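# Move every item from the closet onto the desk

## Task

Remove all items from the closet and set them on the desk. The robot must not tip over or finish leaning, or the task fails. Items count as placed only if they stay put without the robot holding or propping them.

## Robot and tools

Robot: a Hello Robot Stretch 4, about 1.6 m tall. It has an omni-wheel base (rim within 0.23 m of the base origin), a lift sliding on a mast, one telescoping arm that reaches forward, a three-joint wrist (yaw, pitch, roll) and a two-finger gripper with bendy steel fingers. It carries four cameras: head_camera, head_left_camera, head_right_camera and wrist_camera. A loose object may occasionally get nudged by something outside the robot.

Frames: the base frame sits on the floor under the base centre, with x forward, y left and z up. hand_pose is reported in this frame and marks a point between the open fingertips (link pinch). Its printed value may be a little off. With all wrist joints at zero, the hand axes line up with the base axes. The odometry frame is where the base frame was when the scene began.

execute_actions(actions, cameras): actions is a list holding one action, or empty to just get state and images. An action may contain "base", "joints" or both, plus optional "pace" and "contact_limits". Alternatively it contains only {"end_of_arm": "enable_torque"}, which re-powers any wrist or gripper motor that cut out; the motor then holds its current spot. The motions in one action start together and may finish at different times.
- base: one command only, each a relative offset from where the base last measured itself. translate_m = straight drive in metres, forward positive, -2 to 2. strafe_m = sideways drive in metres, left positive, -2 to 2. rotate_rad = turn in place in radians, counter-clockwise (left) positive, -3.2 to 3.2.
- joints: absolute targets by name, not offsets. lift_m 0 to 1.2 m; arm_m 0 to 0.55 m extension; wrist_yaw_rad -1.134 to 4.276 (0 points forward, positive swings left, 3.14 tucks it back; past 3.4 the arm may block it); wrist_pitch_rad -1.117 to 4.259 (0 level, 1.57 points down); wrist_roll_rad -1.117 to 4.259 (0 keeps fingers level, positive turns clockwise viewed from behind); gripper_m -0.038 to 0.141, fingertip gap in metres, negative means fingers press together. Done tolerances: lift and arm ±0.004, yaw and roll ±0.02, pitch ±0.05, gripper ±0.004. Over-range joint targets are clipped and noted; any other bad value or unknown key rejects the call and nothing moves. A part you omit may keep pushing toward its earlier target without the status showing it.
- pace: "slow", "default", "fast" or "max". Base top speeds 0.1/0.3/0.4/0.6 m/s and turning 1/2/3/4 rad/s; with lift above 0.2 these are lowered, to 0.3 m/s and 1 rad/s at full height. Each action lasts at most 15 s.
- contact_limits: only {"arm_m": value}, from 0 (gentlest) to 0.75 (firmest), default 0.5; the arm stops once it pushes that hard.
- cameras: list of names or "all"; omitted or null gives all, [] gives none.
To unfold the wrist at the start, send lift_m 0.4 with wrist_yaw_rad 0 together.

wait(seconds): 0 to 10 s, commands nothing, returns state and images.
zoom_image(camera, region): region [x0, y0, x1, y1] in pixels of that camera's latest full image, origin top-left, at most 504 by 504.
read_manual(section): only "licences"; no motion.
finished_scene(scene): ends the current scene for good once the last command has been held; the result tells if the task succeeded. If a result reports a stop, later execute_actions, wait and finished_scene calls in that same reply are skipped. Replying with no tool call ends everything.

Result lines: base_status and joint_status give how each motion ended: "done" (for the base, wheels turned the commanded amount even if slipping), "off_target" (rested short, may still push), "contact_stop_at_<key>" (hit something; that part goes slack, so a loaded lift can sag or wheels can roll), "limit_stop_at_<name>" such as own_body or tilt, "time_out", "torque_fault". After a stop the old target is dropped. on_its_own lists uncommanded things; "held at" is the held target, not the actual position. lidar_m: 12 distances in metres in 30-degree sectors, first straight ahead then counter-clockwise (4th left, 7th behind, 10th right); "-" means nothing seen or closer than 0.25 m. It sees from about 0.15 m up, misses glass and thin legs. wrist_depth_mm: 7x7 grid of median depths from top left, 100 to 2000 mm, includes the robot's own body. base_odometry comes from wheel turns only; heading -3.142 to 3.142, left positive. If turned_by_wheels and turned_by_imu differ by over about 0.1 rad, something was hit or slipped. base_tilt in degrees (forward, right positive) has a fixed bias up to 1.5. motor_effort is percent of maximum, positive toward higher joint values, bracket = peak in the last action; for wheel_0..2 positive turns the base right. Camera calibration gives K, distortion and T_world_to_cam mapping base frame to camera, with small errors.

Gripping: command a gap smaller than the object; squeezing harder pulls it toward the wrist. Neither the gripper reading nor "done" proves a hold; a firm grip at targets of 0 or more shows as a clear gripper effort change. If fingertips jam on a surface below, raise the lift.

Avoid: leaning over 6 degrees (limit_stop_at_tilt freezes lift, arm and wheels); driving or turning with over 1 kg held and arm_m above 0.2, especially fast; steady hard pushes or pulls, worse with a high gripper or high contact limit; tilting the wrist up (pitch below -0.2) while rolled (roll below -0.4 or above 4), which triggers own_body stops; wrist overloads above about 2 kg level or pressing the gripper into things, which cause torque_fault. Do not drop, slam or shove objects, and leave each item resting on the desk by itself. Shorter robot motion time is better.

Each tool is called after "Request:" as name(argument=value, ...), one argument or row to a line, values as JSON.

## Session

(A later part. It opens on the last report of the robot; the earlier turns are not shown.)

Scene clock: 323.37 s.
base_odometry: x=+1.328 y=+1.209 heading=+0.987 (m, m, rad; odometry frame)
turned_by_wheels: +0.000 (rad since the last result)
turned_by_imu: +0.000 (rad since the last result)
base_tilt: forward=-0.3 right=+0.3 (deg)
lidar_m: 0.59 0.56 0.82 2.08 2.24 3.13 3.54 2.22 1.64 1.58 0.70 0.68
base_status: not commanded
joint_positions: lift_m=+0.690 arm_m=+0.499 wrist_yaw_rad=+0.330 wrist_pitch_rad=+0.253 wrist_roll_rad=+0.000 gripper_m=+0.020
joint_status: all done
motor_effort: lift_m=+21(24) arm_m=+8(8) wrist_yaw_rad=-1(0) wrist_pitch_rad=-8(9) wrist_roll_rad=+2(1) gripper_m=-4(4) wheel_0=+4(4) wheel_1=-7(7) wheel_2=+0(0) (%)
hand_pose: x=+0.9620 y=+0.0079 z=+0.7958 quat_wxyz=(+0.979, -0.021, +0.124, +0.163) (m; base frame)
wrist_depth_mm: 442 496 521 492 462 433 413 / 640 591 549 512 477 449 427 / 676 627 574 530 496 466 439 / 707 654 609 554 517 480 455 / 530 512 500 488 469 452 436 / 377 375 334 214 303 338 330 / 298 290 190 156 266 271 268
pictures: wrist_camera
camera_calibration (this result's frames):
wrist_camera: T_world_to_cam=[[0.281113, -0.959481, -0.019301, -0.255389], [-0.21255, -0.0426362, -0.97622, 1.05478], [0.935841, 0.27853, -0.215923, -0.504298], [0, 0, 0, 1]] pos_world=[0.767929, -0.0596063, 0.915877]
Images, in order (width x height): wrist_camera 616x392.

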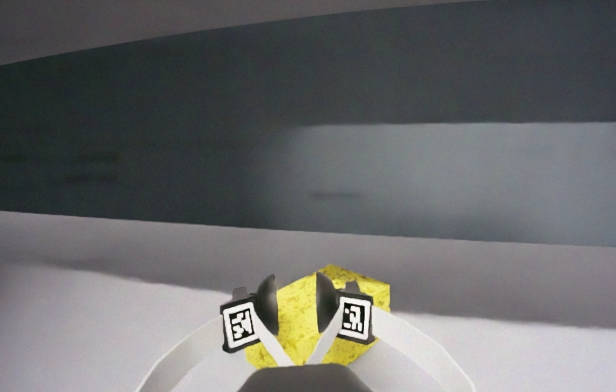

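Request:
execute_actions(
  actions=[
    {"joints":{"gripper_m":0.14,"lift_m":0.72,"arm_m":0.42},"pace":"slow"},
  ],
  cameras=[],
)

Request:
execute_actions(
  actions=[
    {"joints":{"wrist_yaw_rad":0.9},"base":{"strafe_m":-0.2},"pace":"slow"},
  ],
  cameras=["wrist_camera","head_camera"],
)

Scene clock: 329.30 s.
base_odometry: x=+1.328 y=+1.209 heading=+0.987 (m, m, rad; odometry frame)
turned_by_wheels: +0.000 (rad since the last result)
turned_by_imu: -0.001 (rad since the last result)
base_tilt: forward=-0.3 right=+0.2 (deg)
lidar_m: 0.59 0.58 0.82 2.10 2.25 3.14 3.51 2.24 1.63 1.59 0.69 0.72
base_status: not commanded
joint_positions: lift_m=+0.720 arm_m=+0.421 wrist_yaw_rad=+0.330 wrist_pitch_rad=+0.253 wrist_roll_rad=+0.000 gripper_m=+0.140
joint_status: all done
motor_effort: lift_m=+22(23) arm_m=-8(10) wrist_yaw_rad=-1(1) wrist_pitch_rad=-9(10) wrist_roll_rad=+0(1) gripper_m=+0(5) wheel_0=+4(5) wheel_1=-8(8) wheel_2=+0(0) (%)
hand_pose: x=+0.8849 y=+0.0078 z=+0.8258 quat_wxyz=(+0.979, -0.021, +0.124, +0.163) (m; base frame)
wrist_depth_mm: 296 332 377 415 449 449 445 / 723 683 634 591 554 517 492 / 778 715 661 615 574 539 508 / 820 759 691 640 591 559 525 / 603 597 580 564 544 521 508 / 436 213 424 351 353 355 379 / 343 327 330 148 325 312 314
pictures: none
No camera images: the call's "cameras" was empty. Leave "cameras" out to get every camera's image.

Scene clock: 332.43 s.
base_odometry: x=+1.494 y=+1.099 heading=+0.987 (m, m, rad; odometry frame)
turned_by_wheels: +0.000 (rad since the last result)
turned_by_imu: -0.001 (rad since the last result)
base_tilt: forward=-0.3 right=+0.4 (deg)
lidar_m: 0.81 0.63 0.77 2.32 2.45 3.40 3.54 1.97 1.41 1.38 0.68 0.58
base_status: done
joint_positions: lift_m=+0.720 arm_m=+0.421 wrist_yaw_rad=+0.900 wrist_pitch_rad=+0.253 wrist_roll_rad=+0.000 gripper_m=+0.140
joint_status: all done
motor_effort: lift_m=+22(22) arm_m=-8(8) wrist_yaw_rad=-2(4) wrist_pitch_rad=-9(9) wrist_roll_rad=+1(2) gripper_m=-1(1) wheel_0=+4(9) wheel_1=-8(9) wheel_2=+0(1) (%)
hand_pose: x=+0.8344 y=+0.1645 z=+0.8258 quat_wxyz=(+0.893, -0.055, +0.113, +0.431) (m; base frame)
wrist_depth_mm: 1255 1308 370 410 449 459 436 / 1229 1160 1042 820 668 549 477 / 1281 1464 1205 891 699 569 496 / 1308 976 904 842 691 585 504 / 1336 1205 580 564 544 521 500 / 1366 212 445 415 359 355 379 / 1366 1098 788 148 327 312 315
pictures: head_camera, wrist_camera
camera_calibration (this result's frames):
wrist_camera: T_world_to_cam=[[0.754303, -0.656243, -0.0193008, -0.513377], [-0.155969, -0.150563, -0.976219, 1.03415], [0.637731, 0.739376, -0.215924, -0.249034], [0, 0, 0, 1]] pos_world=[0.707354, 0.00293419, 0.945875]
Images, in order (width x height): head_camera 420x560, wrist_camera 616x392.

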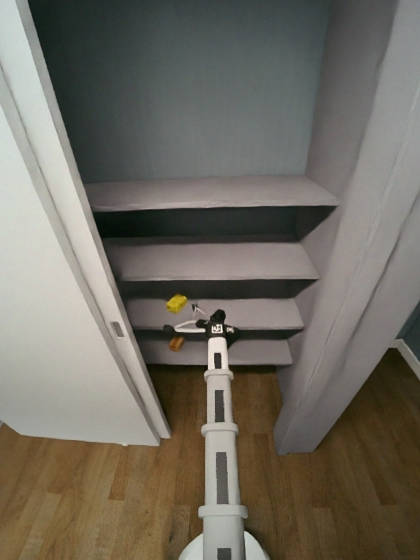

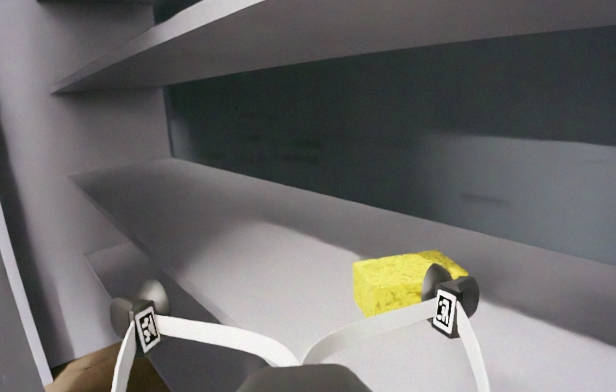

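Request:
execute_actions(
  actions=[
    {"joints":{"arm_m":0.55},"base":{"translate_m":0.012},"pace":"slow"},
  ],
  cameras=["wrist_camera"],
)

Request:
execute_actions(
  actions=[
    {"joints":{"lift_m":0.65},"pace":"slow"},
  ],
  cameras=["wrist_camera"],
)

Scene clock: 335.67 s.
base_odometry: x=+1.501 y=+1.109 heading=+0.988 (m, m, rad; odometry frame)
turned_by_wheels: +0.001 (rad since the last result)
turned_by_imu: +0.000 (rad since the last result)
base_tilt: forward=-0.3 right=+0.4 (deg)
lidar_m: 0.82 0.64 0.77 2.30 2.42 3.43 3.57 1.97 1.41 1.38 0.69 0.55
base_status: done
joint_positions: lift_m=+0.720 arm_m=+0.548 wrist_yaw_rad=+0.900 wrist_pitch_rad=+0.253 wrist_roll_rad=+0.000 gripper_m=+0.140
joint_status: all done
joint sent to its limit — the command would take arm_m past its upper limit, so that joint was sent only as far as its limit.
motor_effort: lift_m=+21(22) arm_m=+8(5) wrist_yaw_rad=-2(1) wrist_pitch_rad=-9(8) wrist_roll_rad=+1(1) gripper_m=+0(0) wheel_0=+6(8) wheel_1=+8(1) wheel_2=-7(12) (%)
hand_pose: x=+0.9606 y=+0.1645 z=+0.8258 quat_wxyz=(+0.893, -0.055, +0.113, +0.431) (m; base frame)
wrist_depth_mm: 294 330 370 415 430 392 353 / 854 1098 842 640 508 413 362 / 1281 1366 917 668 525 427 370 / 1025 946 866 707 544 442 384 / 676 597 585 564 525 455 394 / 1281 213 424 334 364 355 379 / 1366 332 325 148 317 314 312
pictures: wrist_camera
camera_calibration (this result's frames):
wrist_camera: T_world_to_cam=[[0.754305, -0.656241, -0.0193011, -0.608551], [-0.155965, -0.150559, -0.976221, 1.05383], [0.63773, 0.739378, -0.215918, -0.329502], [0, 0, 0, 1]] pos_world=[0.833526, 0.0029343, 0.945876]
Images, in order (width x height): wrist_camera 616x392.

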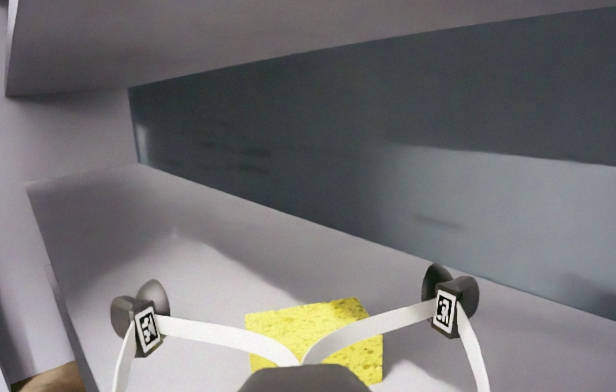

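Scene clock: 337.13 s.
base_odometry: x=+1.501 y=+1.109 heading=+0.988 (m, m, rad; odometry frame)
turned_by_wheels: +0.000 (rad since the last result)
turned_by_imu: +0.000 (rad since the last result)
base_tilt: forward=-0.3 right=+0.3 (deg)
lidar_m: 0.80 0.64 0.79 2.29 2.44 3.42 3.55 1.96 1.42 1.38 0.71 0.57
base_status: not commanded
joint_positions: lift_m=+0.650 arm_m=+0.548 wrist_yaw_rad=+0.900 wrist_pitch_rad=+0.253 wrist_roll_rad=+0.000 gripper_m=+0.140
joint_status: all done
motor_effort: lift_m=+14(22) arm_m=+8(8) wrist_yaw_rad=-1(0) wrist_pitch_rad=-8(9) wrist_roll_rad=+1(2) gripper_m=-1(0) wheel_0=+6(6) wheel_1=+7(8) wheel_2=-7(7) (%)
hand_pose: x=+0.9606 y=+0.1645 z=+0.7564 quat_wxyz=(+0.893, -0.055, +0.113, +0.431) (m; base frame)
wrist_depth_mm: 627 707 732 615 488 402 351 / 1229 1281 878 640 504 415 362 / 1255 1308 931 668 525 427 373 / 715 661 621 591 517 442 382 / 504 413 377 276 351 359 349 / 1308 213 278 265 253 245 263 / 1308 231 229 148 226 216 216
pictures: wrist_camera
camera_calibration (this result's frames):
wrist_camera: T_world_to_cam=[[0.754305, -0.656241, -0.0193011, -0.609891], [-0.155965, -0.150559, -0.976221, 0.986086], [0.63773, 0.739378, -0.215918, -0.344486], [0, 0, 0, 1]] pos_world=[0.833528, 0.00293428, 0.876485]
Images, in order (width x height): wrist_camera 616x392.

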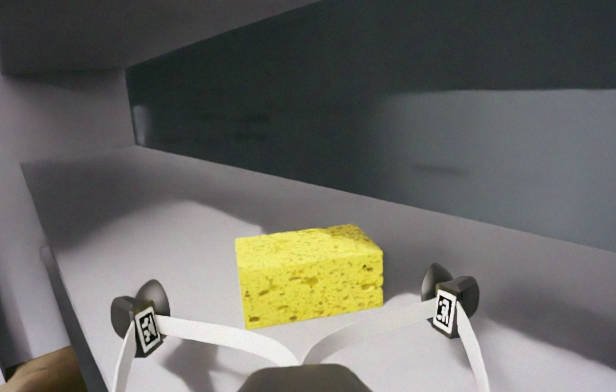

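Request:
execute_actions(
  actions=[
    {"base":{"strafe_m":0.05},"pace":"slow"},
  ],
  cameras=[],
)

Request:
execute_actions(
  actions=[
    {"base":{"translate_m":0.045},"pace":"slow"},
  ],
  cameras=["wrist_camera"],
)

Request:
execute_actions(
  actions=[
    {"joints":{"gripper_m":0.04},"pace":"slow"},
  ],
  cameras=["wrist_camera"],
)

Request:
execute_actions(
  actions=[
    {"joints":{"lift_m":0.69},"pace":"slow"},
  ],
  cameras=["wrist_camera"],
)

Scene clock: 342.40 s.
base_odometry: x=+1.459 y=+1.136 heading=+0.988 (m, m, rad; odometry frame)
turned_by_wheels: +0.000 (rad since the last result)
turned_by_imu: -0.001 (rad since the last result)
base_tilt: forward=-0.3 right=+0.3 (deg)
lidar_m: 0.82 0.61 0.78 2.24 2.38 3.35 3.56 2.03 1.46 1.44 0.69 0.60
base_status: done
joint_positions: lift_m=+0.650 arm_m=+0.548 wrist_yaw_rad=+0.900 wrist_pitch_rad=+0.253 wrist_roll_rad=+0.000 gripper_m=+0.140
joint_status: not commanded
motor_effort: lift_m=+14(14) arm_m=+8(8) wrist_yaw_rad=+0(0) wrist_pitch_rad=-9(9) wrist_roll_rad=+1(2) gripper_m=+0(1) wheel_0=-5(9) wheel_1=+7(9) wheel_2=+0(6) (%)
hand_pose: x=+0.9606 y=+0.1645 z=+0.7564 quat_wxyz=(+0.893, -0.055, +0.113, +0.431) (m; base frame)
wrist_depth_mm: 627 699 732 621 492 404 353 / 1205 1281 866 640 512 415 364 / 1229 1308 931 676 530 430 373 / 788 661 627 591 517 445 384 / 500 413 402 274 270 359 349 / 1255 213 293 225 229 245 264 / 1281 232 229 148 223 215 216
pictures: none
No camera images: the call's "cameras" was empty. Leave "cameras" out to get every camera's image.

Scene clock: 344.03 s.
base_odometry: x=+1.484 y=+1.174 heading=+0.988 (m, m, rad; odometry frame)
turned_by_wheels: +0.000 (rad since the last result)
turned_by_imu: +0.000 (rad since the last result)
base_tilt: forward=-0.3 right=+0.3 (deg)
lidar_m: 0.75 0.57 0.72 2.25 2.37 3.35 3.63 2.05 1.49 1.42 0.63 0.57
base_status: done
joint_positions: lift_m=+0.650 arm_m=+0.548 wrist_yaw_rad=+0.900 wrist_pitch_rad=+0.253 wrist_roll_rad=+0.000 gripper_m=+0.140
joint_status: not commanded
motor_effort: lift_m=+14(14) arm_m=+8(8) wrist_yaw_rad=-1(2) wrist_pitch_rad=-8(8) wrist_roll_rad=+1(0) gripper_m=+1(0) wheel_0=+4(6) wheel_1=+8(7) wheel_2=-8(11) (%)
hand_pose: x=+0.9606 y=+0.1645 z=+0.7564 quat_wxyz=(+0.893, -0.055, +0.113, +0.431) (m; base frame)
wrist_depth_mm: 621 699 699 554 436 362 317 / 1205 1205 788 574 455 373 325 / 1229 1255 831 603 473 387 332 / 707 668 627 574 480 399 343 / 424 413 402 389 373 362 340 / 301 213 220 204 210 245 263 / 238 227 196 148 216 215 216
pictures: wrist_camera
camera_calibration (this result's frames):
wrist_camera: T_world_to_cam=[[0.754322, -0.656221, -0.019301, -0.609914], [-0.155961, -0.150563, -0.976221, 0.986085], [0.63771, 0.739395, -0.215918, -0.344481], [0, 0, 0, 1]] pos_world=[0.833542, 0.0029373, 0.876485]
Images, in order (width x height): wrist_camera 616x392.

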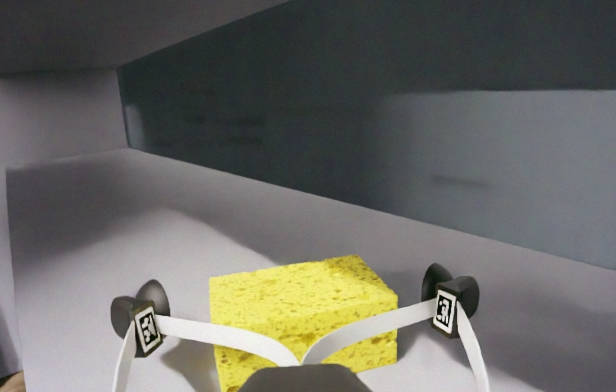

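Scene clock: 348.43 s.
base_odometry: x=+1.484 y=+1.174 heading=+0.988 (m, m, rad; odometry frame)
turned_by_wheels: +0.000 (rad since the last result)
turned_by_imu: -0.001 (rad since the last result)
base_tilt: forward=-0.3 right=+0.3 (deg)
lidar_m: 0.76 0.54 0.73 2.26 2.38 3.37 3.62 2.03 1.47 1.41 0.63 0.55
base_status: not commanded
joint_positions: lift_m=+0.650 arm_m=+0.548 wrist_yaw_rad=+0.900 wrist_pitch_rad=+0.253 wrist_roll_rad=+0.000 gripper_m=+0.040
joint_status: all done
motor_effort: lift_m=+14(14) arm_m=+8(8) wrist_yaw_rad=-2(1) wrist_pitch_rad=-9(9) wrist_roll_rad=+2(1) gripper_m=-19(19) wheel_0=+4(4) wheel_1=+7(8) wheel_2=-8(8) (%)
hand_pose: x=+0.9606 y=+0.1645 z=+0.7564 quat_wxyz=(+0.893, -0.055, +0.113, +0.431) (m; base frame)
wrist_depth_mm: 621 699 699 554 439 362 317 / 1205 1182 778 569 455 373 324 / 1229 1281 831 603 473 387 334 / 699 661 627 580 480 399 345 / 421 413 402 389 375 362 338 / 301 297 200 196 191 256 263 / 237 174 178 183 193 206 216
pictures: wrist_camera
camera_calibration (this result's frames):
wrist_camera: T_world_to_cam=[[0.754322, -0.656221, -0.0193011, -0.609914], [-0.155961, -0.150563, -0.976221, 0.986086], [0.63771, 0.739395, -0.215918, -0.344482], [0, 0, 0, 1]] pos_world=[0.833542, 0.00293729, 0.876485]
Images, in order (width x height): wrist_camera 616x392.

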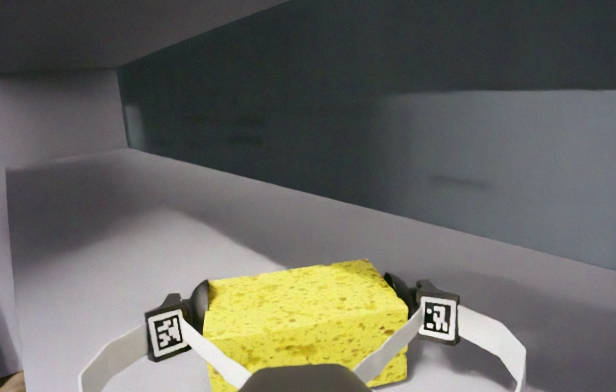

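Scene clock: 349.60 s.
base_odometry: x=+1.484 y=+1.174 heading=+0.988 (m, m, rad; odometry frame)
turned_by_wheels: +0.000 (rad since the last result)
turned_by_imu: +0.000 (rad since the last result)
base_tilt: forward=-0.2 right=+0.3 (deg)
lidar_m: 0.78 0.55 0.72 2.24 2.41 3.37 3.62 2.02 1.48 1.43 0.62 0.56
base_status: not commanded
joint_positions: lift_m=+0.690 arm_m=+0.548 wrist_yaw_rad=+0.900 wrist_pitch_rad=+0.253 wrist_roll_rad=+0.000 gripper_m=+0.040
joint_status: all done
motor_effort: lift_m=+21(23) arm_m=+8(8) wrist_yaw_rad=-2(1) wrist_pitch_rad=-9(9) wrist_roll_rad=+1(1) gripper_m=-20(19) wheel_0=+4(4) wheel_1=+8(7) wheel_2=-8(8) (%)
hand_pose: x=+0.9606 y=+0.1645 z=+0.7958 quat_wxyz=(+0.893, -0.055, +0.113, +0.431) (m; base frame)
wrist_depth_mm: 436 492 559 530 442 359 317 / 1160 1098 778 580 455 373 324 / 1229 1336 831 603 473 387 336 / 878 831 778 621 492 399 343 / 530 517 504 484 469 402 353 / 377 373 201 195 191 320 329 / 304 173 178 182 193 259 267
pictures: wrist_camera
camera_calibration (this result's frames):
wrist_camera: T_world_to_cam=[[0.754322, -0.656221, -0.0193012, -0.609155], [-0.155961, -0.150563, -0.976221, 1.02454], [0.637711, 0.739395, -0.215918, -0.335977], [0, 0, 0, 1]] pos_world=[0.833544, 0.00293726, 0.915878]
Images, in order (width x height): wrist_camera 616x392.

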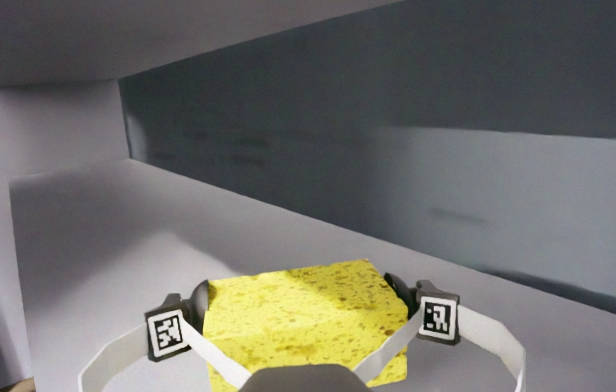

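Request:
execute_actions(
  actions=[
    {"joints":{"wrist_yaw_rad":0,"arm_m":0.4},"base":{"translate_m":-0.1},"pace":"slow"},
  ],
  cameras=[],
)

Request:
execute_actions(
  actions=[
    {"joints":{"arm_m":0},"base":{"translate_m":-0.3}},
  ],
  cameras=[],
)

Request:
execute_actions(
  actions=[
    {"base":{"rotate_rad":-3.14}},
  ],
  cameras=[],
)

Request:
execute_actions(
  actions=[
    {"base":{"translate_m":1.2},"joints":{"lift_m":0.72}},
  ],
  cameras=["head_camera","wrist_camera"],
)

Scene clock: 353.10 s.
base_odometry: x=+1.429 y=+1.091 heading=+0.988 (m, m, rad; odometry frame)
turned_by_wheels: +0.000 (rad since the last result)
turned_by_imu: -0.001 (rad since the last result)
base_tilt: forward=-0.2 right=+0.3 (deg)
lidar_m: 0.86 0.67 0.87 2.24 2.40 3.38 3.51 2.00 1.48 1.43 0.76 0.64
base_status: done
joint_positions: lift_m=+0.690 arm_m=+0.401 wrist_yaw_rad=+0.000 wrist_pitch_rad=+0.253 wrist_roll_rad=+0.000 gripper_m=+0.040
joint_status: all done
motor_effort: lift_m=+22(22) arm_m=-8(7) wrist_yaw_rad=-2(6) wrist_pitch_rad=-10(9) wrist_roll_rad=+0(1) gripper_m=-20(18) wheel_0=-6(8) wheel_1=-6(7) wheel_2=+8(10) (%)
hand_pose: x=+0.8517 y=-0.0874 z=+0.7958 quat_wxyz=(+0.992, +0.000, +0.126, +0.000) (m; base frame)
wrist_depth_mm: 442 496 564 603 621 621 530 / 627 634 634 640 634 647 549 / 654 661 668 668 668 668 564 / 676 676 683 683 683 661 554 / 525 517 504 484 473 452 436 / 375 373 201 196 191 322 329 / 304 174 178 182 192 306 564
pictures: none
No camera images: the call's "cameras" was empty. Leave "cameras" out to get every camera's image.

Scene clock: 355.57 s.
base_odometry: x=+1.264 y=+0.840 heading=+0.987 (m, m, rad; odometry frame)
turned_by_wheels: +0.000 (rad since the last result)
turned_by_imu: +0.000 (rad since the last result)
base_tilt: forward=-0.3 right=+0.2 (deg)
lidar_m: 0.97 0.93 1.32 2.26 2.36 3.24 3.17 1.98 1.45 1.41 1.54 0.91
base_status: done
joint_positions: lift_m=+0.690 arm_m=+0.001 wrist_yaw_rad=+0.000 wrist_pitch_rad=+0.253 wrist_roll_rad=+0.000 gripper_m=+0.040
joint_status: all done
motor_effort: lift_m=+22(22) arm_m=-8(11) wrist_yaw_rad=-1(1) wrist_pitch_rad=-8(8) wrist_roll_rad=+1(1) gripper_m=-21(20) wheel_0=-4(5) wheel_1=-6(15) wheel_2=+5(15) (%)
hand_pose: x=+0.4516 y=-0.0875 z=+0.7958 quat_wxyz=(+0.992, +0.000, +0.126, +0.000) (m; base frame)
wrist_depth_mm: 634 1229 1255 1255 1182 585 591 / 647 1308 1336 1308 1308 603 609 / 647 1336 1336 1366 1229 634 634 / 668 1060 1397 1397 1336 654 668 / 699 1160 1281 1281 1205 676 707 / 723 759 201 195 191 707 1397 / 750 174 178 183 193 723 1205
pictures: none
No camera images: the call's "cameras" was empty. Leave "cameras" out to get every camera's image.

Scene clock: 358.43 s.
base_odometry: x=+1.264 y=+0.840 heading=-2.151 (m, m, rad; odometry frame)
turned_by_wheels: -3.139 (rad since the last result)
turned_by_imu: -3.119 (rad since the last result)
base_tilt: forward=-0.3 right=+0.2 (deg)
lidar_m: 2.30 1.97 1.48 1.43 1.57 0.92 1.00 0.94 1.31 2.25 2.37 3.23
base_status: done
joint_positions: lift_m=+0.690 arm_m=+0.001 wrist_yaw_rad=+0.000 wrist_pitch_rad=+0.253 wrist_roll_rad=+0.000 gripper_m=+0.040
joint_status: not commanded
motor_effort: lift_m=+21(21) arm_m=-8(8) wrist_yaw_rad=-1(3) wrist_pitch_rad=-10(8) wrist_roll_rad=+3(1) gripper_m=-20(19) wheel_0=+5(8) wheel_1=+5(15) wheel_2=+5(13) (%)
hand_pose: x=+0.4516 y=-0.0874 z=+0.7959 quat_wxyz=(+0.992, +0.000, +0.126, +0.000) (m; base frame)
wrist_depth_mm: - - - - - - - / - - - - - - - / - - - - - - - / - - - - - - - / - - - - - - - / 1756 1756 200 196 190 1499 1537 / 1366 173 178 182 193 1205 1229
pictures: none
No camera images: the call's "cameras" was empty. Leave "cameras" out to get every camera's image.

Scene clock: 363.93 s.
base_odometry: x=+0.606 y=-0.163 heading=-2.151 (m, m, rad; odometry frame)
turned_by_wheels: +0.000 (rad since the last result)
turned_by_imu: -0.004 (rad since the last result)
base_tilt: forward=-0.3 right=+0.3 (deg)
lidar_m: 1.11 1.19 1.42 1.36 1.48 2.14 2.07 2.20 2.39 2.30 2.43 1.99
base_status: done
joint_positions: lift_m=+0.720 arm_m=+0.001 wrist_yaw_rad=+0.000 wrist_pitch_rad=+0.253 wrist_roll_rad=+0.000 gripper_m=+0.040
joint_status: all done
motor_effort: lift_m=+20(20) arm_m=-8(8) wrist_yaw_rad=-1(1) wrist_pitch_rad=-9(10) wrist_roll_rad=+2(0) gripper_m=-20(19) wheel_0=+4(6) wheel_1=+5(9) wheel_2=-4(16) (%)
hand_pose: x=+0.4516 y=-0.0874 z=+0.8259 quat_wxyz=(+0.992, +0.000, +0.126, +0.000) (m; base frame)
wrist_depth_mm: 1576 1576 1618 1576 1576 1618 1618 / 1661 1618 1618 1618 1618 1661 1661 / 1661 1661 1661 1708 1708 1661 1708 / 1118 1229 1138 1308 1756 1756 1808 / 1808 1808 1808 1808 1863 1863 1921 / 1808 1808 201 196 191 1576 1576 / 1430 174 177 182 192 1255 1281
pictures: head_camera, wrist_camera
camera_calibration (this result's frames):
wrist_camera: T_world_to_cam=[[-0.0451035, -0.998796, -0.0192864, -0.0588576], [-0.215001, 0.028559, -0.976196, 0.978869], [0.975572, -0.0398833, -0.216031, -0.039295], [0, 0, 0, 1]] pos_world=[0.246138, -0.0883094, 0.945944]
Images, in order (width x height): head_camera 420x560, wrist_camera 616x392.

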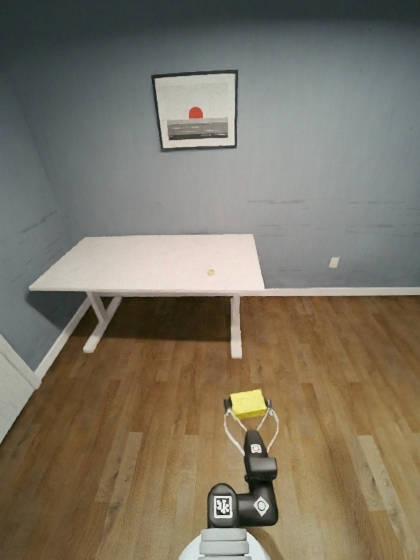

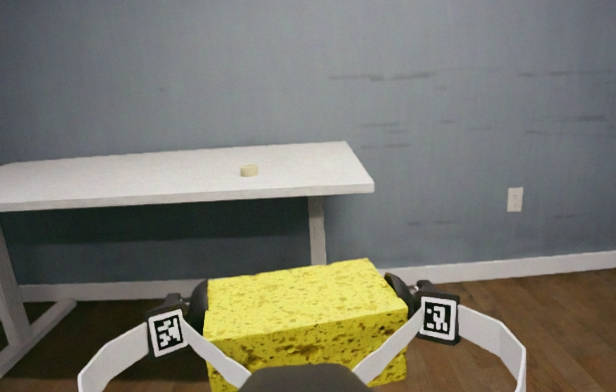

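Request:
execute_actions(
  actions=[
    {"base":{"strafe_m":0.55}},
  ],
  cameras=[],
)

Request:
execute_actions(
  actions=[
    {"base":{"translate_m":0.45},"joints":{"arm_m":0.4}},
  ],
  cameras=["head_camera","wrist_camera"],
)

Scene clock: 367.60 s.
base_odometry: x=+1.066 y=-0.464 heading=-2.151 (m, m, rad; odometry frame)
turned_by_wheels: +0.000 (rad since the last result)
turned_by_imu: -0.001 (rad since the last result)
base_tilt: forward=-0.2 right=+0.3 (deg)
lidar_m: 1.15 1.12 0.85 0.80 0.91 1.28 2.02 2.27 2.91 2.83 2.65 1.17
base_status: done
joint_positions: lift_m=+0.720 arm_m=+0.001 wrist_yaw_rad=+0.000 wrist_pitch_rad=+0.253 wrist_roll_rad=+0.000 gripper_m=+0.040
joint_status: not commanded
motor_effort: lift_m=+21(21) arm_m=-8(8) wrist_yaw_rad=+0(0) wrist_pitch_rad=-10(8) wrist_roll_rad=+2(0) gripper_m=-20(20) wheel_0=-4(12) wheel_1=+6(15) wheel_2=+0(3) (%)
hand_pose: x=+0.4516 y=-0.0874 z=+0.8259 quat_wxyz=(+0.992, +0.000, +0.126, +0.000) (m; base frame)
wrist_depth_mm: 1430 1618 1576 1576 1618 1618 1618 / 1430 1618 1661 1661 1708 1661 1661 / 1430 1708 1708 1708 1576 1576 1708 / 1281 1229 1160 1808 1756 1756 1863 / 1397 1756 1863 1863 1863 1863 1863 / 1366 1618 200 196 191 1464 1576 / 1308 174 178 183 193 1229 1281
pictures: none
No camera images: the call's "cameras" was empty. Leave "cameras" out to get every camera's image.

Scene clock: 370.57 s.
base_odometry: x=+0.820 y=-0.841 heading=-2.150 (m, m, rad; odometry frame)
turned_by_wheels: +0.000 (rad since the last result)
turned_by_imu: -0.001 (rad since the last result)
base_tilt: forward=-0.3 right=+0.3 (deg)
lidar_m: 0.72 0.76 0.80 0.81 0.86 1.26 2.49 2.67 2.97 2.87 0.96 0.72
base_status: done
joint_positions: lift_m=+0.720 arm_m=+0.399 wrist_yaw_rad=+0.000 wrist_pitch_rad=+0.252 wrist_roll_rad=+0.000 gripper_m=+0.040
joint_status: all done
motor_effort: lift_m=+21(21) arm_m=+8(9) wrist_yaw_rad=-3(0) wrist_pitch_rad=-8(9) wrist_roll_rad=+1(2) gripper_m=-18(20) wheel_0=+4(7) wheel_1=+5(12) wheel_2=-4(14) (%)
hand_pose: x=+0.8489 y=-0.0874 z=+0.8259 quat_wxyz=(+0.992, +0.000, +0.126, +0.000) (m; base frame)
wrist_depth_mm: 809 820 820 820 820 820 831 / 831 842 842 854 854 854 854 / 878 878 878 891 878 878 891 / 891 904 866 831 778 750 723 / 585 569 559 539 521 504 488 / 415 410 200 196 191 355 366 / 330 174 178 183 193 287 303
pictures: head_camera, wrist_camera
camera_calibration (this result's frames):
wrist_camera: T_world_to_cam=[[-0.0449332, -0.998804, -0.0192974, -0.0410283], [-0.214764, 0.0285233, -0.976249, 1.06419], [0.975632, -0.0397216, -0.215789, -0.427066], [0, 0, 0, 1]] pos_world=[0.643366, -0.0882972, 0.945969]
Images, in order (width x height): head_camera 420x560, wrist_camera 616x392.

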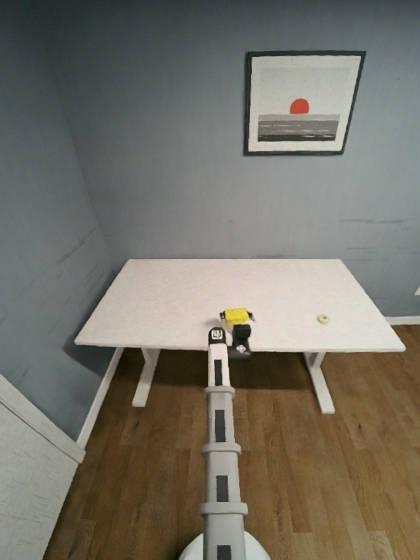

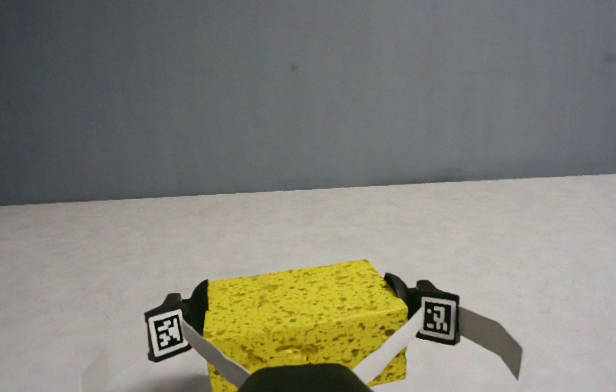

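Request:
execute_actions(
  actions=[
    {"joints":{"arm_m":0.48,"lift_m":0.66},"pace":"slow"},
  ],
  cameras=[],
)

Request:
execute_actions(
  actions=[
    {"joints":{"gripper_m":0.13}},
  ],
  cameras=[],
)

Request:
execute_actions(
  actions=[
    {"joints":{"lift_m":0.74}},
  ],
  cameras=[],
)

Request:
execute_actions(
  actions=[
    {"joints":{"arm_m":0,"gripper_m":0.02},"base":{"translate_m":-0.45}},
  ],
  cameras=["head_camera"],
)

Request:
execute_actions(
  actions=[
    {"base":{"rotate_rad":3.15},"joints":{"lift_m":0.45}},
  ],
  cameras=[],
)

Request:
execute_actions(
  actions=[
    {"base":{"strafe_m":0.42}},
  ],
  cameras=[],
)

Request:
execute_actions(
  actions=[
    {"base":{"translate_m":1.4}},
  ],
  cameras=["head_camera","wrist_camera"],
)

Scene clock: 373.47 s.
base_odometry: x=+0.820 y=-0.841 heading=-2.150 (m, m, rad; odometry frame)
turned_by_wheels: +0.000 (rad since the last result)
turned_by_imu: -0.001 (rad since the last result)
base_tilt: forward=-0.2 right=+0.2 (deg)
lidar_m: 0.73 0.76 0.83 0.80 0.85 1.29 2.47 2.67 2.98 2.87 0.99 0.73
base_status: not commanded
joint_positions: lift_m=+0.660 arm_m=+0.479 wrist_yaw_rad=+0.000 wrist_pitch_rad=+0.252 wrist_roll_rad=+0.000 gripper_m=+0.040
joint_status: all done
motor_effort: lift_m=+14(22) arm_m=+8(11) wrist_yaw_rad=+0(0) wrist_pitch_rad=-9(8) wrist_roll_rad=+1(1) gripper_m=-19(20) wheel_0=+4(4) wheel_1=+5(6) wheel_2=-4(4) (%)
hand_pose: x=+0.9288 y=-0.0874 z=+0.7665 quat_wxyz=(+0.992, +0.000, +0.126, +0.000) (m; base frame)
wrist_depth_mm: 732 741 741 750 759 759 750 / 750 768 768 768 768 788 788 / 788 798 798 809 798 809 798 / 699 661 627 597 569 544 530 / 421 413 404 392 377 362 353 / 301 298 200 196 191 258 266 / 239 173 178 182 193 208 216
pictures: none
No camera images: the call's "cameras" was empty. Leave "cameras" out to get every camera's image.

Scene clock: 375.30 s.
base_odometry: x=+0.820 y=-0.841 heading=-2.150 (m, m, rad; odometry frame)
turned_by_wheels: +0.000 (rad since the last result)
turned_by_imu: +0.000 (rad since the last result)
base_tilt: forward=-0.2 right=+0.3 (deg)
lidar_m: 0.72 0.74 0.81 0.80 0.85 1.30 2.45 2.68 2.95 2.88 0.96 0.75
base_status: not commanded
joint_positions: lift_m=+0.660 arm_m=+0.479 wrist_yaw_rad=+0.000 wrist_pitch_rad=+0.252 wrist_roll_rad=+0.000 gripper_m=+0.130
joint_status: all done
motor_effort: lift_m=+14(15) arm_m=+8(8) wrist_yaw_rad=-1(1) wrist_pitch_rad=-8(8) wrist_roll_rad=+1(1) gripper_m=-1(19) wheel_0=+4(4) wheel_1=+5(6) wheel_2=-4(4) (%)
hand_pose: x=+0.9288 y=-0.0874 z=+0.7665 quat_wxyz=(+0.992, +0.000, +0.126, +0.000) (m; base frame)
wrist_depth_mm: 732 741 732 750 759 750 750 / 759 768 768 768 768 778 778 / 798 798 809 809 798 798 809 / 699 661 615 603 569 544 530 / 421 413 402 392 377 364 353 / 301 270 211 206 210 258 266 / 239 224 196 149 217 216 216
pictures: none
No camera images: the call's "cameras" was empty. Leave "cameras" out to get every camera's image.

Scene clock: 376.60 s.
base_odometry: x=+0.820 y=-0.841 heading=-2.150 (m, m, rad; odometry frame)
turned_by_wheels: +0.000 (rad since the last result)
turned_by_imu: +0.000 (rad since the last result)
base_tilt: forward=-0.2 right=+0.2 (deg)
lidar_m: 0.71 0.77 0.83 0.80 0.85 1.28 2.48 2.67 2.97 2.87 0.97 0.72
base_status: not commanded
joint_positions: lift_m=+0.740 arm_m=+0.479 wrist_yaw_rad=+0.000 wrist_pitch_rad=+0.252 wrist_roll_rad=+0.000 gripper_m=+0.130
joint_status: all done
motor_effort: lift_m=+21(25) arm_m=+8(8) wrist_yaw_rad=+0(0) wrist_pitch_rad=-8(8) wrist_roll_rad=+1(1) gripper_m=+0(1) wheel_0=+4(4) wheel_1=+5(6) wheel_2=-4(4) (%)
hand_pose: x=+0.9288 y=-0.0874 z=+0.8459 quat_wxyz=(+0.992, +0.000, +0.126, +0.000) (m; base frame)
wrist_depth_mm: 732 741 741 750 750 759 750 / 759 768 768 768 778 778 768 / 788 798 798 798 798 809 809 / 820 820 831 842 820 820 788 / 634 621 603 591 569 549 535 / 455 407 445 436 382 389 397 / 359 336 347 149 338 325 329
pictures: none
No camera images: the call's "cameras" was empty. Leave "cameras" out to get every camera's image.

Scene clock: 379.60 s.
base_odometry: x=+1.066 y=-0.464 heading=-2.151 (m, m, rad; odometry frame)
turned_by_wheels: +0.000 (rad since the last result)
turned_by_imu: +0.001 (rad since the last result)
base_tilt: forward=-0.3 right=+0.3 (deg)
lidar_m: 1.15 1.12 0.85 0.81 0.90 1.32 2.02 2.27 2.94 2.87 2.67 1.22
base_status: done
joint_positions: lift_m=+0.740 arm_m=+0.001 wrist_yaw_rad=+0.000 wrist_pitch_rad=+0.253 wrist_roll_rad=+0.000 gripper_m=+0.020
joint_status: all done
motor_effort: lift_m=+21(21) arm_m=-8(7) wrist_yaw_rad=+0(1) wrist_pitch_rad=-9(9) wrist_roll_rad=+2(3) gripper_m=-4(3) wheel_0=-5(4) wheel_1=-5(10) wheel_2=+4(13) (%)
hand_pose: x=+0.4516 y=-0.0875 z=+0.8459 quat_wxyz=(+0.992, +0.000, +0.126, +0.000) (m; base frame)
wrist_depth_mm: 1430 1618 1576 1576 1618 1618 1576 / 1430 1661 1661 1661 1661 1661 1661 / 1430 1708 1708 1708 1661 1708 1708 / 1255 1160 1229 1118 1808 1397 1808 / 1430 1808 1863 1863 1863 1863 1921 / 1336 1661 1661 215 1618 1537 1661 / 1336 1397 190 156 1308 1336 1308
pictures: head_camera
Images, in order (width x height): head_camera 420x560.

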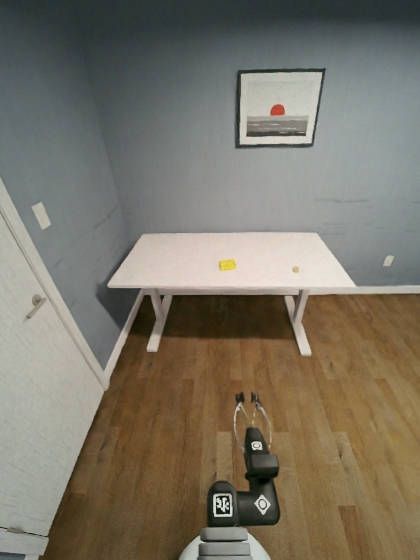

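Scene clock: 382.47 s.
base_odometry: x=+1.066 y=-0.464 heading=+0.998 (m, m, rad; odometry frame)
turned_by_wheels: +3.149 (rad since the last result)
turned_by_imu: +3.128 (rad since the last result)
base_tilt: forward=-0.2 right=+0.3 (deg)
lidar_m: 2.01 2.28 2.96 2.88 2.70 1.21 1.17 1.09 0.84 0.82 0.89 1.23
base_status: done
joint_positions: lift_m=+0.450 arm_m=+0.001 wrist_yaw_rad=+0.000 wrist_pitch_rad=+0.253 wrist_roll_rad=+0.000 gripper_m=+0.020
joint_status: all done
motor_effort: lift_m=+15(18) arm_m=-8(8) wrist_yaw_rad=-1(2) wrist_pitch_rad=-9(9) wrist_roll_rad=+1(0) gripper_m=-2(4) wheel_0=-5(10) wheel_1=-5(12) wheel_2=-6(15) (%)
hand_pose: x=+0.4517 y=-0.0874 z=+0.5564 quat_wxyz=(+0.992, +0.000, +0.126, +0.000) (m; base frame)
wrist_depth_mm: 1708 - - - - 1661 1118 / 1708 - - - - 1661 1160 / 1808 - - - - 1708 1182 / 1863 - - - - 1708 1205 / 1808 1756 1708 1661 1618 1499 1205 / 1308 1281 1138 214 1138 1160 1078 / 1025 991 191 156 917 917 917
pictures: none
No camera images: the call's "cameras" was empty. Leave "cameras" out to get every camera's image.

Scene clock: 385.20 s.
base_odometry: x=+0.714 y=-0.237 heading=+0.998 (m, m, rad; odometry frame)
turned_by_wheels: +0.000 (rad since the last result)
turned_by_imu: +0.000 (rad since the last result)
base_tilt: forward=-0.3 right=+0.3 (deg)
lidar_m: 2.04 2.17 2.51 2.46 2.61 1.20 1.15 1.21 1.28 1.22 1.34 1.89
base_status: done
joint_positions: lift_m=+0.450 arm_m=+0.001 wrist_yaw_rad=+0.000 wrist_pitch_rad=+0.253 wrist_roll_rad=+0.000 gripper_m=+0.020
joint_status: not commanded
motor_effort: lift_m=+16(16) arm_m=-8(8) wrist_yaw_rad=-1(2) wrist_pitch_rad=-8(8) wrist_roll_rad=+1(1) gripper_m=-4(3) wheel_0=-4(12) wheel_1=+6(15) wheel_2=+0(4) (%)
hand_pose: x=+0.4516 y=-0.0874 z=+0.5563 quat_wxyz=(+0.992, +0.000, +0.126, +0.000) (m; base frame)
wrist_depth_mm: 1708 1661 - - - - 1708 / 1756 1808 - - - - 1808 / 1808 1808 - - - - 1756 / 1863 1863 - - - - 1808 / 1808 1756 1756 1661 1618 1537 1464 / 1308 1281 1138 214 1138 1160 1118 / 1042 991 190 156 917 931 931
pictures: none
No camera images: the call's "cameras" was empty. Leave "cameras" out to get every camera's image.

Scene clock: 391.33 s.
base_odometry: x=+1.472 y=+0.940 heading=+0.998 (m, m, rad; odometry frame)
turned_by_wheels: +0.000 (rad since the last result)
turned_by_imu: -0.004 (rad since the last result)
base_tilt: forward=-0.3 right=+0.2 (deg)
lidar_m: 0.96 0.80 0.99 2.38 2.55 3.43 3.40 1.84 1.32 1.29 1.41 0.68
base_status: done
joint_positions: lift_m=+0.450 arm_m=+0.001 wrist_yaw_rad=+0.000 wrist_pitch_rad=+0.253 wrist_roll_rad=+0.000 gripper_m=+0.020
joint_status: not commanded
motor_effort: lift_m=+16(16) arm_m=-8(8) wrist_yaw_rad=-1(1) wrist_pitch_rad=-9(8) wrist_roll_rad=+0(2) gripper_m=-3(4) wheel_0=+3(8) wheel_1=+4(10) wheel_2=-4(15) (%)
hand_pose: x=+0.4516 y=-0.0874 z=+0.5563 quat_wxyz=(+0.992, +0.000, +0.126, +0.000) (m; base frame)
wrist_depth_mm: 1060 1078 1078 1098 891 387 397 / 1098 1098 1118 1118 723 402 407 / 1160 1160 1160 1160 991 418 427 / 1160 1098 1060 1008 820 436 445 / 1229 1255 1255 1255 1060 455 462 / 1255 1255 1160 215 466 480 488 / 1025 1008 190 156 564 500 512
pictures: head_camera, wrist_camera
camera_calibration (this result's frames):
wrist_camera: T_world_to_cam=[[-0.0450679, -0.998798, -0.0192948, -0.0640578], [-0.214841, 0.028553, -0.976232, 0.715694], [0.975609, -0.0398514, -0.215869, -0.0976417], [0, 0, 0, 1]] pos_world=[0.246133, -0.0883071, 0.67637]
Images, in order (width x height): head_camera 420x560, wrist_camera 616x392.

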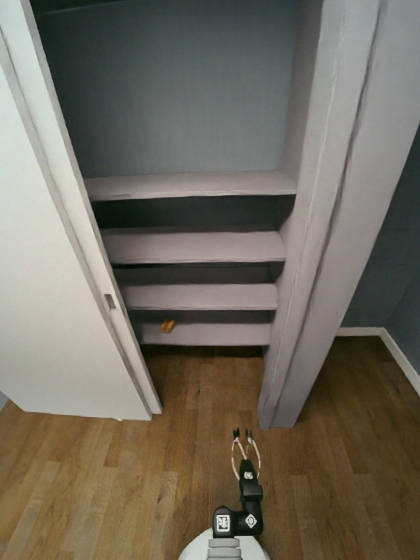

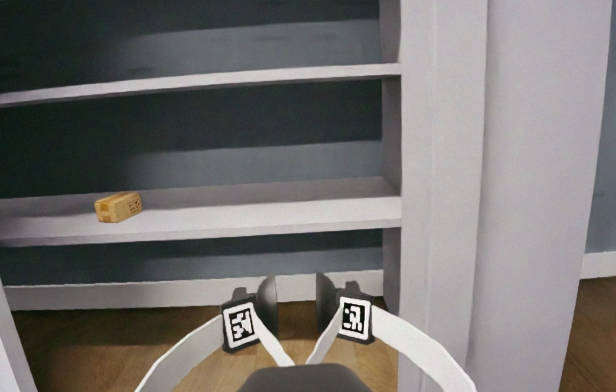

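Request:
execute_actions(
  actions=[
    {"base":{"strafe_m":0.17},"joints":{"lift_m":0.37}},
  ],
  cameras=[],
)

Request:
execute_actions(
  actions=[
    {"base":{"translate_m":0.2},"joints":{"arm_m":0.3}},
  ],
  cameras=[],
)

Request:
execute_actions(
  actions=[
    {"joints":{"arm_m":0.5,"wrist_yaw_rad":0.8,"gripper_m":0.12},"pace":"slow"},
  ],
  cameras=["head_camera","wrist_camera"],
)

Scene clock: 394.40 s.
base_odometry: x=+1.329 y=+1.032 heading=+0.999 (m, m, rad; odometry frame)
turned_by_wheels: +0.000 (rad since the last result)
turned_by_imu: +0.000 (rad since the last result)
base_tilt: forward=-0.3 right=+0.3 (deg)
lidar_m: 0.78 0.74 1.01 2.20 2.38 3.29 3.35 2.04 1.50 1.47 1.59 0.74
base_status: done
joint_positions: lift_m=+0.370 arm_m=+0.001 wrist_yaw_rad=+0.000 wrist_pitch_rad=+0.253 wrist_roll_rad=+0.000 gripper_m=+0.020
joint_status: all done
motor_effort: lift_m=+14(12) arm_m=-8(8) wrist_yaw_rad=-1(1) wrist_pitch_rad=-9(9) wrist_roll_rad=+2(2) gripper_m=-4(5) wheel_0=-2(14) wheel_1=+4(15) wheel_2=+0(2) (%)
hand_pose: x=+0.4516 y=-0.0874 z=+0.4764 quat_wxyz=(+0.992, +0.000, +0.126, +0.000) (m; base frame)
wrist_depth_mm: 591 1060 904 878 960 750 439 / 484 1098 1138 1118 1118 820 445 / 496 1138 1160 1160 1160 842 455 / 508 1025 917 1205 1205 809 466 / 525 1255 1255 1255 1255 891 473 / 539 1078 1008 213 991 891 488 / 530 597 190 156 798 627 504
pictures: none
No camera images: the call's "cameras" was empty. Leave "cameras" out to get every camera's image.

Scene clock: 396.47 s.
base_odometry: x=+1.437 y=+1.200 heading=+0.999 (m, m, rad; odometry frame)
turned_by_wheels: +0.000 (rad since the last result)
turned_by_imu: -0.001 (rad since the last result)
base_tilt: forward=-0.4 right=+0.2 (deg)
lidar_m: 0.78 0.55 0.72 2.20 2.35 3.31 3.63 2.08 1.52 1.47 0.61 0.59
base_status: done
joint_positions: lift_m=+0.370 arm_m=+0.299 wrist_yaw_rad=+0.000 wrist_pitch_rad=+0.252 wrist_roll_rad=+0.000 gripper_m=+0.020
joint_status: all done
motor_effort: lift_m=+14(15) arm_m=+8(11) wrist_yaw_rad=-1(1) wrist_pitch_rad=-8(8) wrist_roll_rad=+1(1) gripper_m=-4(4) wheel_0=+4(7) wheel_1=+5(11) wheel_2=-4(15) (%)
hand_pose: x=+0.7489 y=-0.0874 z=+0.4765 quat_wxyz=(+0.992, +0.000, +0.126, +0.000) (m; base frame)
wrist_depth_mm: 517 574 621 627 627 627 597 / 634 647 640 640 647 654 627 / 661 661 668 676 668 676 621 / 683 683 683 691 654 627 574 / 382 436 462 452 436 421 407 / 349 345 309 214 306 315 320 / 539 307 190 156 768 768 654
pictures: none
No camera images: the call's "cameras" was empty. Leave "cameras" out to get every camera's image.

Scene clock: 400.43 s.
base_odometry: x=+1.437 y=+1.200 heading=+0.999 (m, m, rad; odometry frame)
turned_by_wheels: +0.000 (rad since the last result)
turned_by_imu: -0.001 (rad since the last result)
base_tilt: forward=-0.3 right=+0.2 (deg)
lidar_m: 0.78 0.56 0.72 2.21 2.32 3.32 3.63 2.07 1.53 1.47 0.61 0.60
base_status: not commanded
joint_positions: lift_m=+0.370 arm_m=+0.499 wrist_yaw_rad=+0.800 wrist_pitch_rad=+0.252 wrist_roll_rad=+0.000 gripper_m=+0.120
joint_status: all done
motor_effort: lift_m=+14(14) arm_m=+8(5) wrist_yaw_rad=+1(4) wrist_pitch_rad=-8(7) wrist_roll_rad=+0(0) gripper_m=-2(3) wheel_0=+4(4) wheel_1=+6(6) wheel_2=-4(4) (%)
hand_pose: x=+0.9268 y=+0.1395 z=+0.4765 quat_wxyz=(+0.914, -0.049, +0.116, +0.386) (m; base frame)
wrist_depth_mm: 504 569 634 554 466 394 347 / 1182 1008 750 591 480 404 359 / 1229 1138 798 615 500 421 370 / 820 768 723 627 521 436 382 / 492 477 466 449 436 418 384 / 370 312 251 241 205 301 306 / 574 263 256 150 254 248 249
pictures: head_camera, wrist_camera
camera_calibration (this result's frames):
wrist_camera: T_world_to_cam=[[0.684955, -0.72833, -0.0193069, -0.531906], [-0.170013, -0.134008, -0.976288, 0.714516], [0.708472, 0.671995, -0.215615, -0.421226], [0, 0, 0, 1]] pos_world=[0.784235, -0.0085901, 0.596481]
Images, in order (width x height): head_camera 420x560, wrist_camera 616x392.

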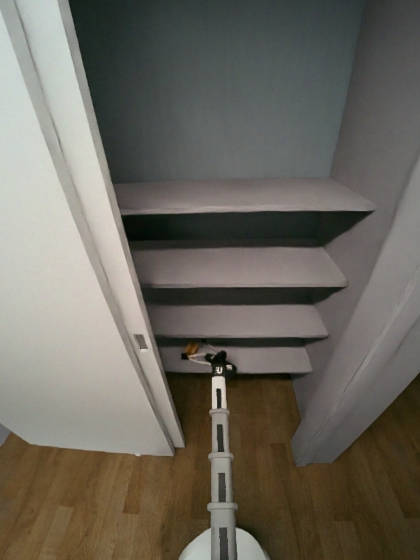

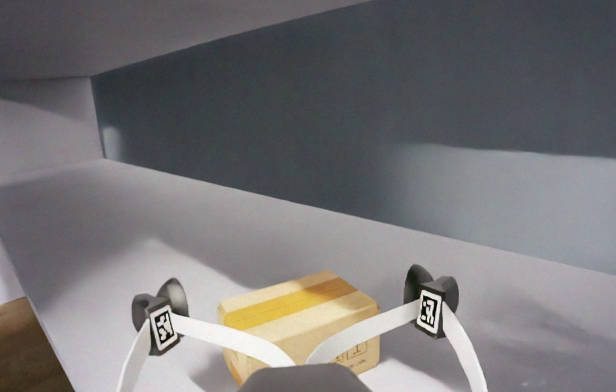

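Request:
execute_actions(
  actions=[
    {"joints":{"arm_m":0.55,"wrist_yaw_rad":1.2,"gripper_m":0.14},"base":{"strafe_m":-0.11},"pace":"slow"},
  ],
  cameras=[],
)

Request:
execute_actions(
  actions=[
    {"base":{"translate_m":0.035},"pace":"slow"},
  ],
  cameras=["wrist_camera"],
)

Scene clock: 403.47 s.
base_odometry: x=+1.529 y=+1.140 heading=+0.999 (m, m, rad; odometry frame)
turned_by_wheels: +0.000 (rad since the last result)
turned_by_imu: -0.001 (rad since the last result)
base_tilt: forward=-0.2 right=+0.2 (deg)
lidar_m: 0.76 0.61 0.70 2.30 2.46 3.49 3.60 1.96 1.39 1.36 0.63 0.51
base_status: done
joint_positions: lift_m=+0.370 arm_m=+0.548 wrist_yaw_rad=+1.200 wrist_pitch_rad=+0.252 wrist_roll_rad=+0.000 gripper_m=+0.140
joint_status: all done
joint sent to its limit — the command would take arm_m past its upper limit, so that joint was sent only as far as its limit.
motor_effort: lift_m=+15(14) arm_m=+8(9) wrist_yaw_rad=+0(8) wrist_pitch_rad=-7(8) wrist_roll_rad=+1(2) gripper_m=+0(1) wheel_0=+5(7) wheel_1=-7(9) wheel_2=+0(4) (%)
hand_pose: x=+0.9012 y=+0.2287 z=+0.4765 quat_wxyz=(+0.819, -0.071, +0.104, +0.560) (m; base frame)
wrist_depth_mm: 1138 768 640 707 591 455 375 / 1182 1308 1430 991 640 469 384 / 991 1366 1430 1025 668 484 394 / 917 1397 732 691 615 500 404 / 842 1366 469 445 439 421 394 / 768 213 277 301 294 285 306 / 707 842 266 148 263 250 248
pictures: none
No camera images: the call's "cameras" was empty. Leave "cameras" out to get every camera's image.

Scene clock: 404.93 s.
base_odometry: x=+1.548 y=+1.169 heading=+0.999 (m, m, rad; odometry frame)
turned_by_wheels: +0.000 (rad since the last result)
turned_by_imu: +0.000 (rad since the last result)
base_tilt: forward=-0.3 right=+0.2 (deg)
lidar_m: 0.73 0.57 0.67 2.33 2.45 3.47 3.65 1.95 1.40 1.37 0.59 0.48
base_status: done
joint_positions: lift_m=+0.370 arm_m=+0.548 wrist_yaw_rad=+1.200 wrist_pitch_rad=+0.252 wrist_roll_rad=+0.000 gripper_m=+0.140
joint_status: not commanded
motor_effort: lift_m=+14(15) arm_m=+8(8) wrist_yaw_rad=-1(1) wrist_pitch_rad=-8(8) wrist_roll_rad=+1(1) gripper_m=-1(0) wheel_0=+5(7) wheel_1=+7(6) wheel_2=-7(12) (%)
hand_pose: x=+0.9012 y=+0.2287 z=+0.4765 quat_wxyz=(+0.819, -0.071, +0.104, +0.560) (m; base frame)
wrist_depth_mm: 1205 597 640 676 564 413 343 / 1182 1336 1430 891 585 427 349 / 1205 1366 1464 946 609 439 359 / 1229 1366 723 699 603 455 368 / 960 559 466 452 436 413 370 / 866 213 273 330 294 285 307 / 798 263 264 148 263 250 248
pictures: wrist_camera
camera_calibration (this result's frames):
wrist_camera: T_world_to_cam=[[0.914524, -0.40407, -0.019307, -0.730418], [-0.104401, -0.189641, -0.976287, 0.675709], [0.390827, 0.894854, -0.215617, -0.227731], [0, 0, 0, 1]] pos_world=[0.827533, 0.0367886, 0.596481]
Images, in order (width x height): wrist_camera 616x392.

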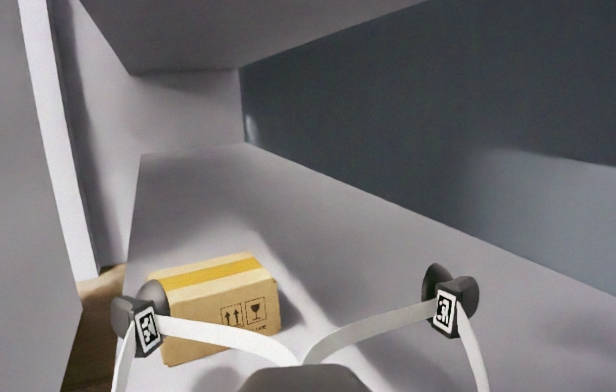

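Request:
execute_actions(
  actions=[
    {"joints":{"arm_m":0.505},"base":{"strafe_m":0.06},"pace":"slow"},
  ],
  cameras=["wrist_camera"],
)

Request:
execute_actions(
  actions=[
    {"joints":{"lift_m":0.315},"pace":"slow"},
  ],
  cameras=["wrist_camera"],
)

Scene clock: 407.20 s.
base_odometry: x=+1.498 y=+1.202 heading=+0.999 (m, m, rad; odometry frame)
turned_by_wheels: +0.000 (rad since the last result)
turned_by_imu: +0.000 (rad since the last result)
base_tilt: forward=-0.3 right=+0.2 (deg)
lidar_m: 0.75 0.54 0.69 2.26 2.41 3.38 3.65 1.99 1.48 1.43 0.54 0.53
base_status: done
joint_positions: lift_m=+0.370 arm_m=+0.506 wrist_yaw_rad=+1.200 wrist_pitch_rad=+0.252 wrist_roll_rad=+0.000 gripper_m=+0.140
joint_status: all done
motor_effort: lift_m=+15(14) arm_m=-8(7) wrist_yaw_rad=+0(0) wrist_pitch_rad=-9(9) wrist_roll_rad=+2(2) gripper_m=+1(0) wheel_0=-6(8) wheel_1=+6(12) wheel_2=+0(6) (%)
hand_pose: x=+0.8601 y=+0.2287 z=+0.4765 quat_wxyz=(+0.819, -0.071, +0.104, +0.560) (m; base frame)
wrist_depth_mm: 1098 1008 634 699 603 469 382 / 1118 1308 1397 1008 661 480 392 / 1138 1308 1397 1042 676 500 404 / 878 1336 732 699 627 512 415 / 809 1366 466 452 436 418 402 / 741 213 259 242 290 285 306 / 676 854 248 148 258 251 248
pictures: wrist_camera
camera_calibration (this result's frames):
wrist_camera: T_world_to_cam=[[0.914554, -0.404002, -0.0193069, -0.692829], [-0.104387, -0.189649, -0.976287, 0.671406], [0.39076, 0.894883, -0.215617, -0.211613], [0, 0, 0, 1]] pos_world=[0.786406, 0.0367968, 0.596481]
Images, in order (width x height): wrist_camera 616x392.

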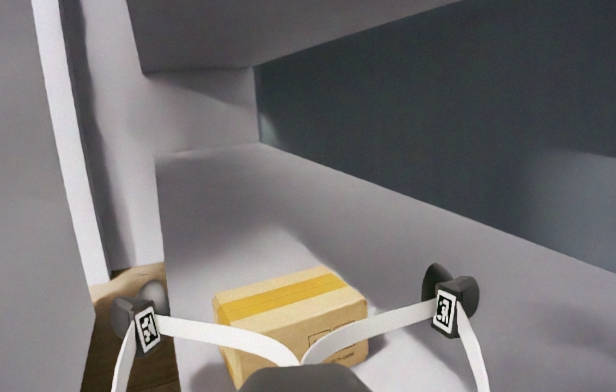

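Scene clock: 408.53 s.
base_odometry: x=+1.498 y=+1.202 heading=+0.999 (m, m, rad; odometry frame)
turned_by_wheels: +0.000 (rad since the last result)
turned_by_imu: +0.000 (rad since the last result)
base_tilt: forward=-0.3 right=+0.2 (deg)
lidar_m: 0.74 0.54 0.68 2.26 2.39 3.36 3.63 1.99 1.48 1.42 0.57 0.51
base_status: not commanded
joint_positions: lift_m=+0.316 arm_m=+0.506 wrist_yaw_rad=+1.199 wrist_pitch_rad=+0.240 wrist_roll_rad=-0.003 gripper_m=+0.140
joint_status: all done
on_its_own: wrist_pitch_rad is at rest, and its effort (+27) is outside its rest range (-23 to +23)
motor_effort: lift_m=+10(13) arm_m=-7(8) wrist_yaw_rad=+1(1) wrist_pitch_rad=+27(26) wrist_roll_rad=+10(9) gripper_m=+0(0) wheel_0=-6(6) wheel_1=+5(6) wheel_2=+0(0) (%)
hand_pose: x=+0.8604 y=+0.2293 z=+0.4252 quat_wxyz=(+0.820, -0.069, +0.098, +0.560) (m; base frame)
wrist_depth_mm: 1098 1229 842 831 634 469 384 / 1118 1281 1430 1008 654 480 394 / 1138 1308 1397 991 683 496 404 / 891 1336 569 539 517 466 404 / 831 1366 239 229 327 320 309 / 768 213 215 227 220 212 230 / 699 788 198 148 195 187 189
pictures: wrist_camera
camera_calibration (this result's frames):
wrist_camera: T_world_to_cam=[[0.914578, -0.404051, -0.0170455, -0.694881], [-0.0976894, -0.179829, -0.978835, 0.614537], [0.392434, 0.896886, -0.203939, -0.230222], [0, 0, 0, 1]] pos_world=[0.785904, 0.0362269, 0.542735]
Images, in order (width x height): wrist_camera 616x392.

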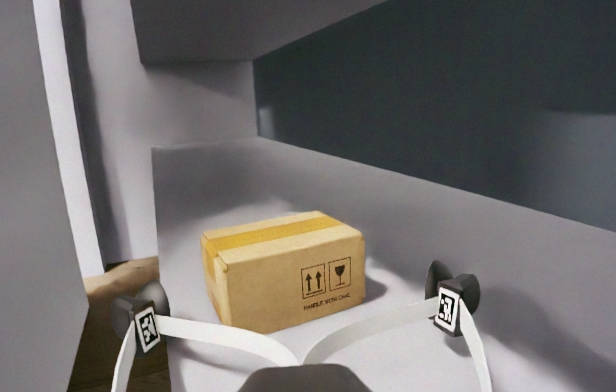

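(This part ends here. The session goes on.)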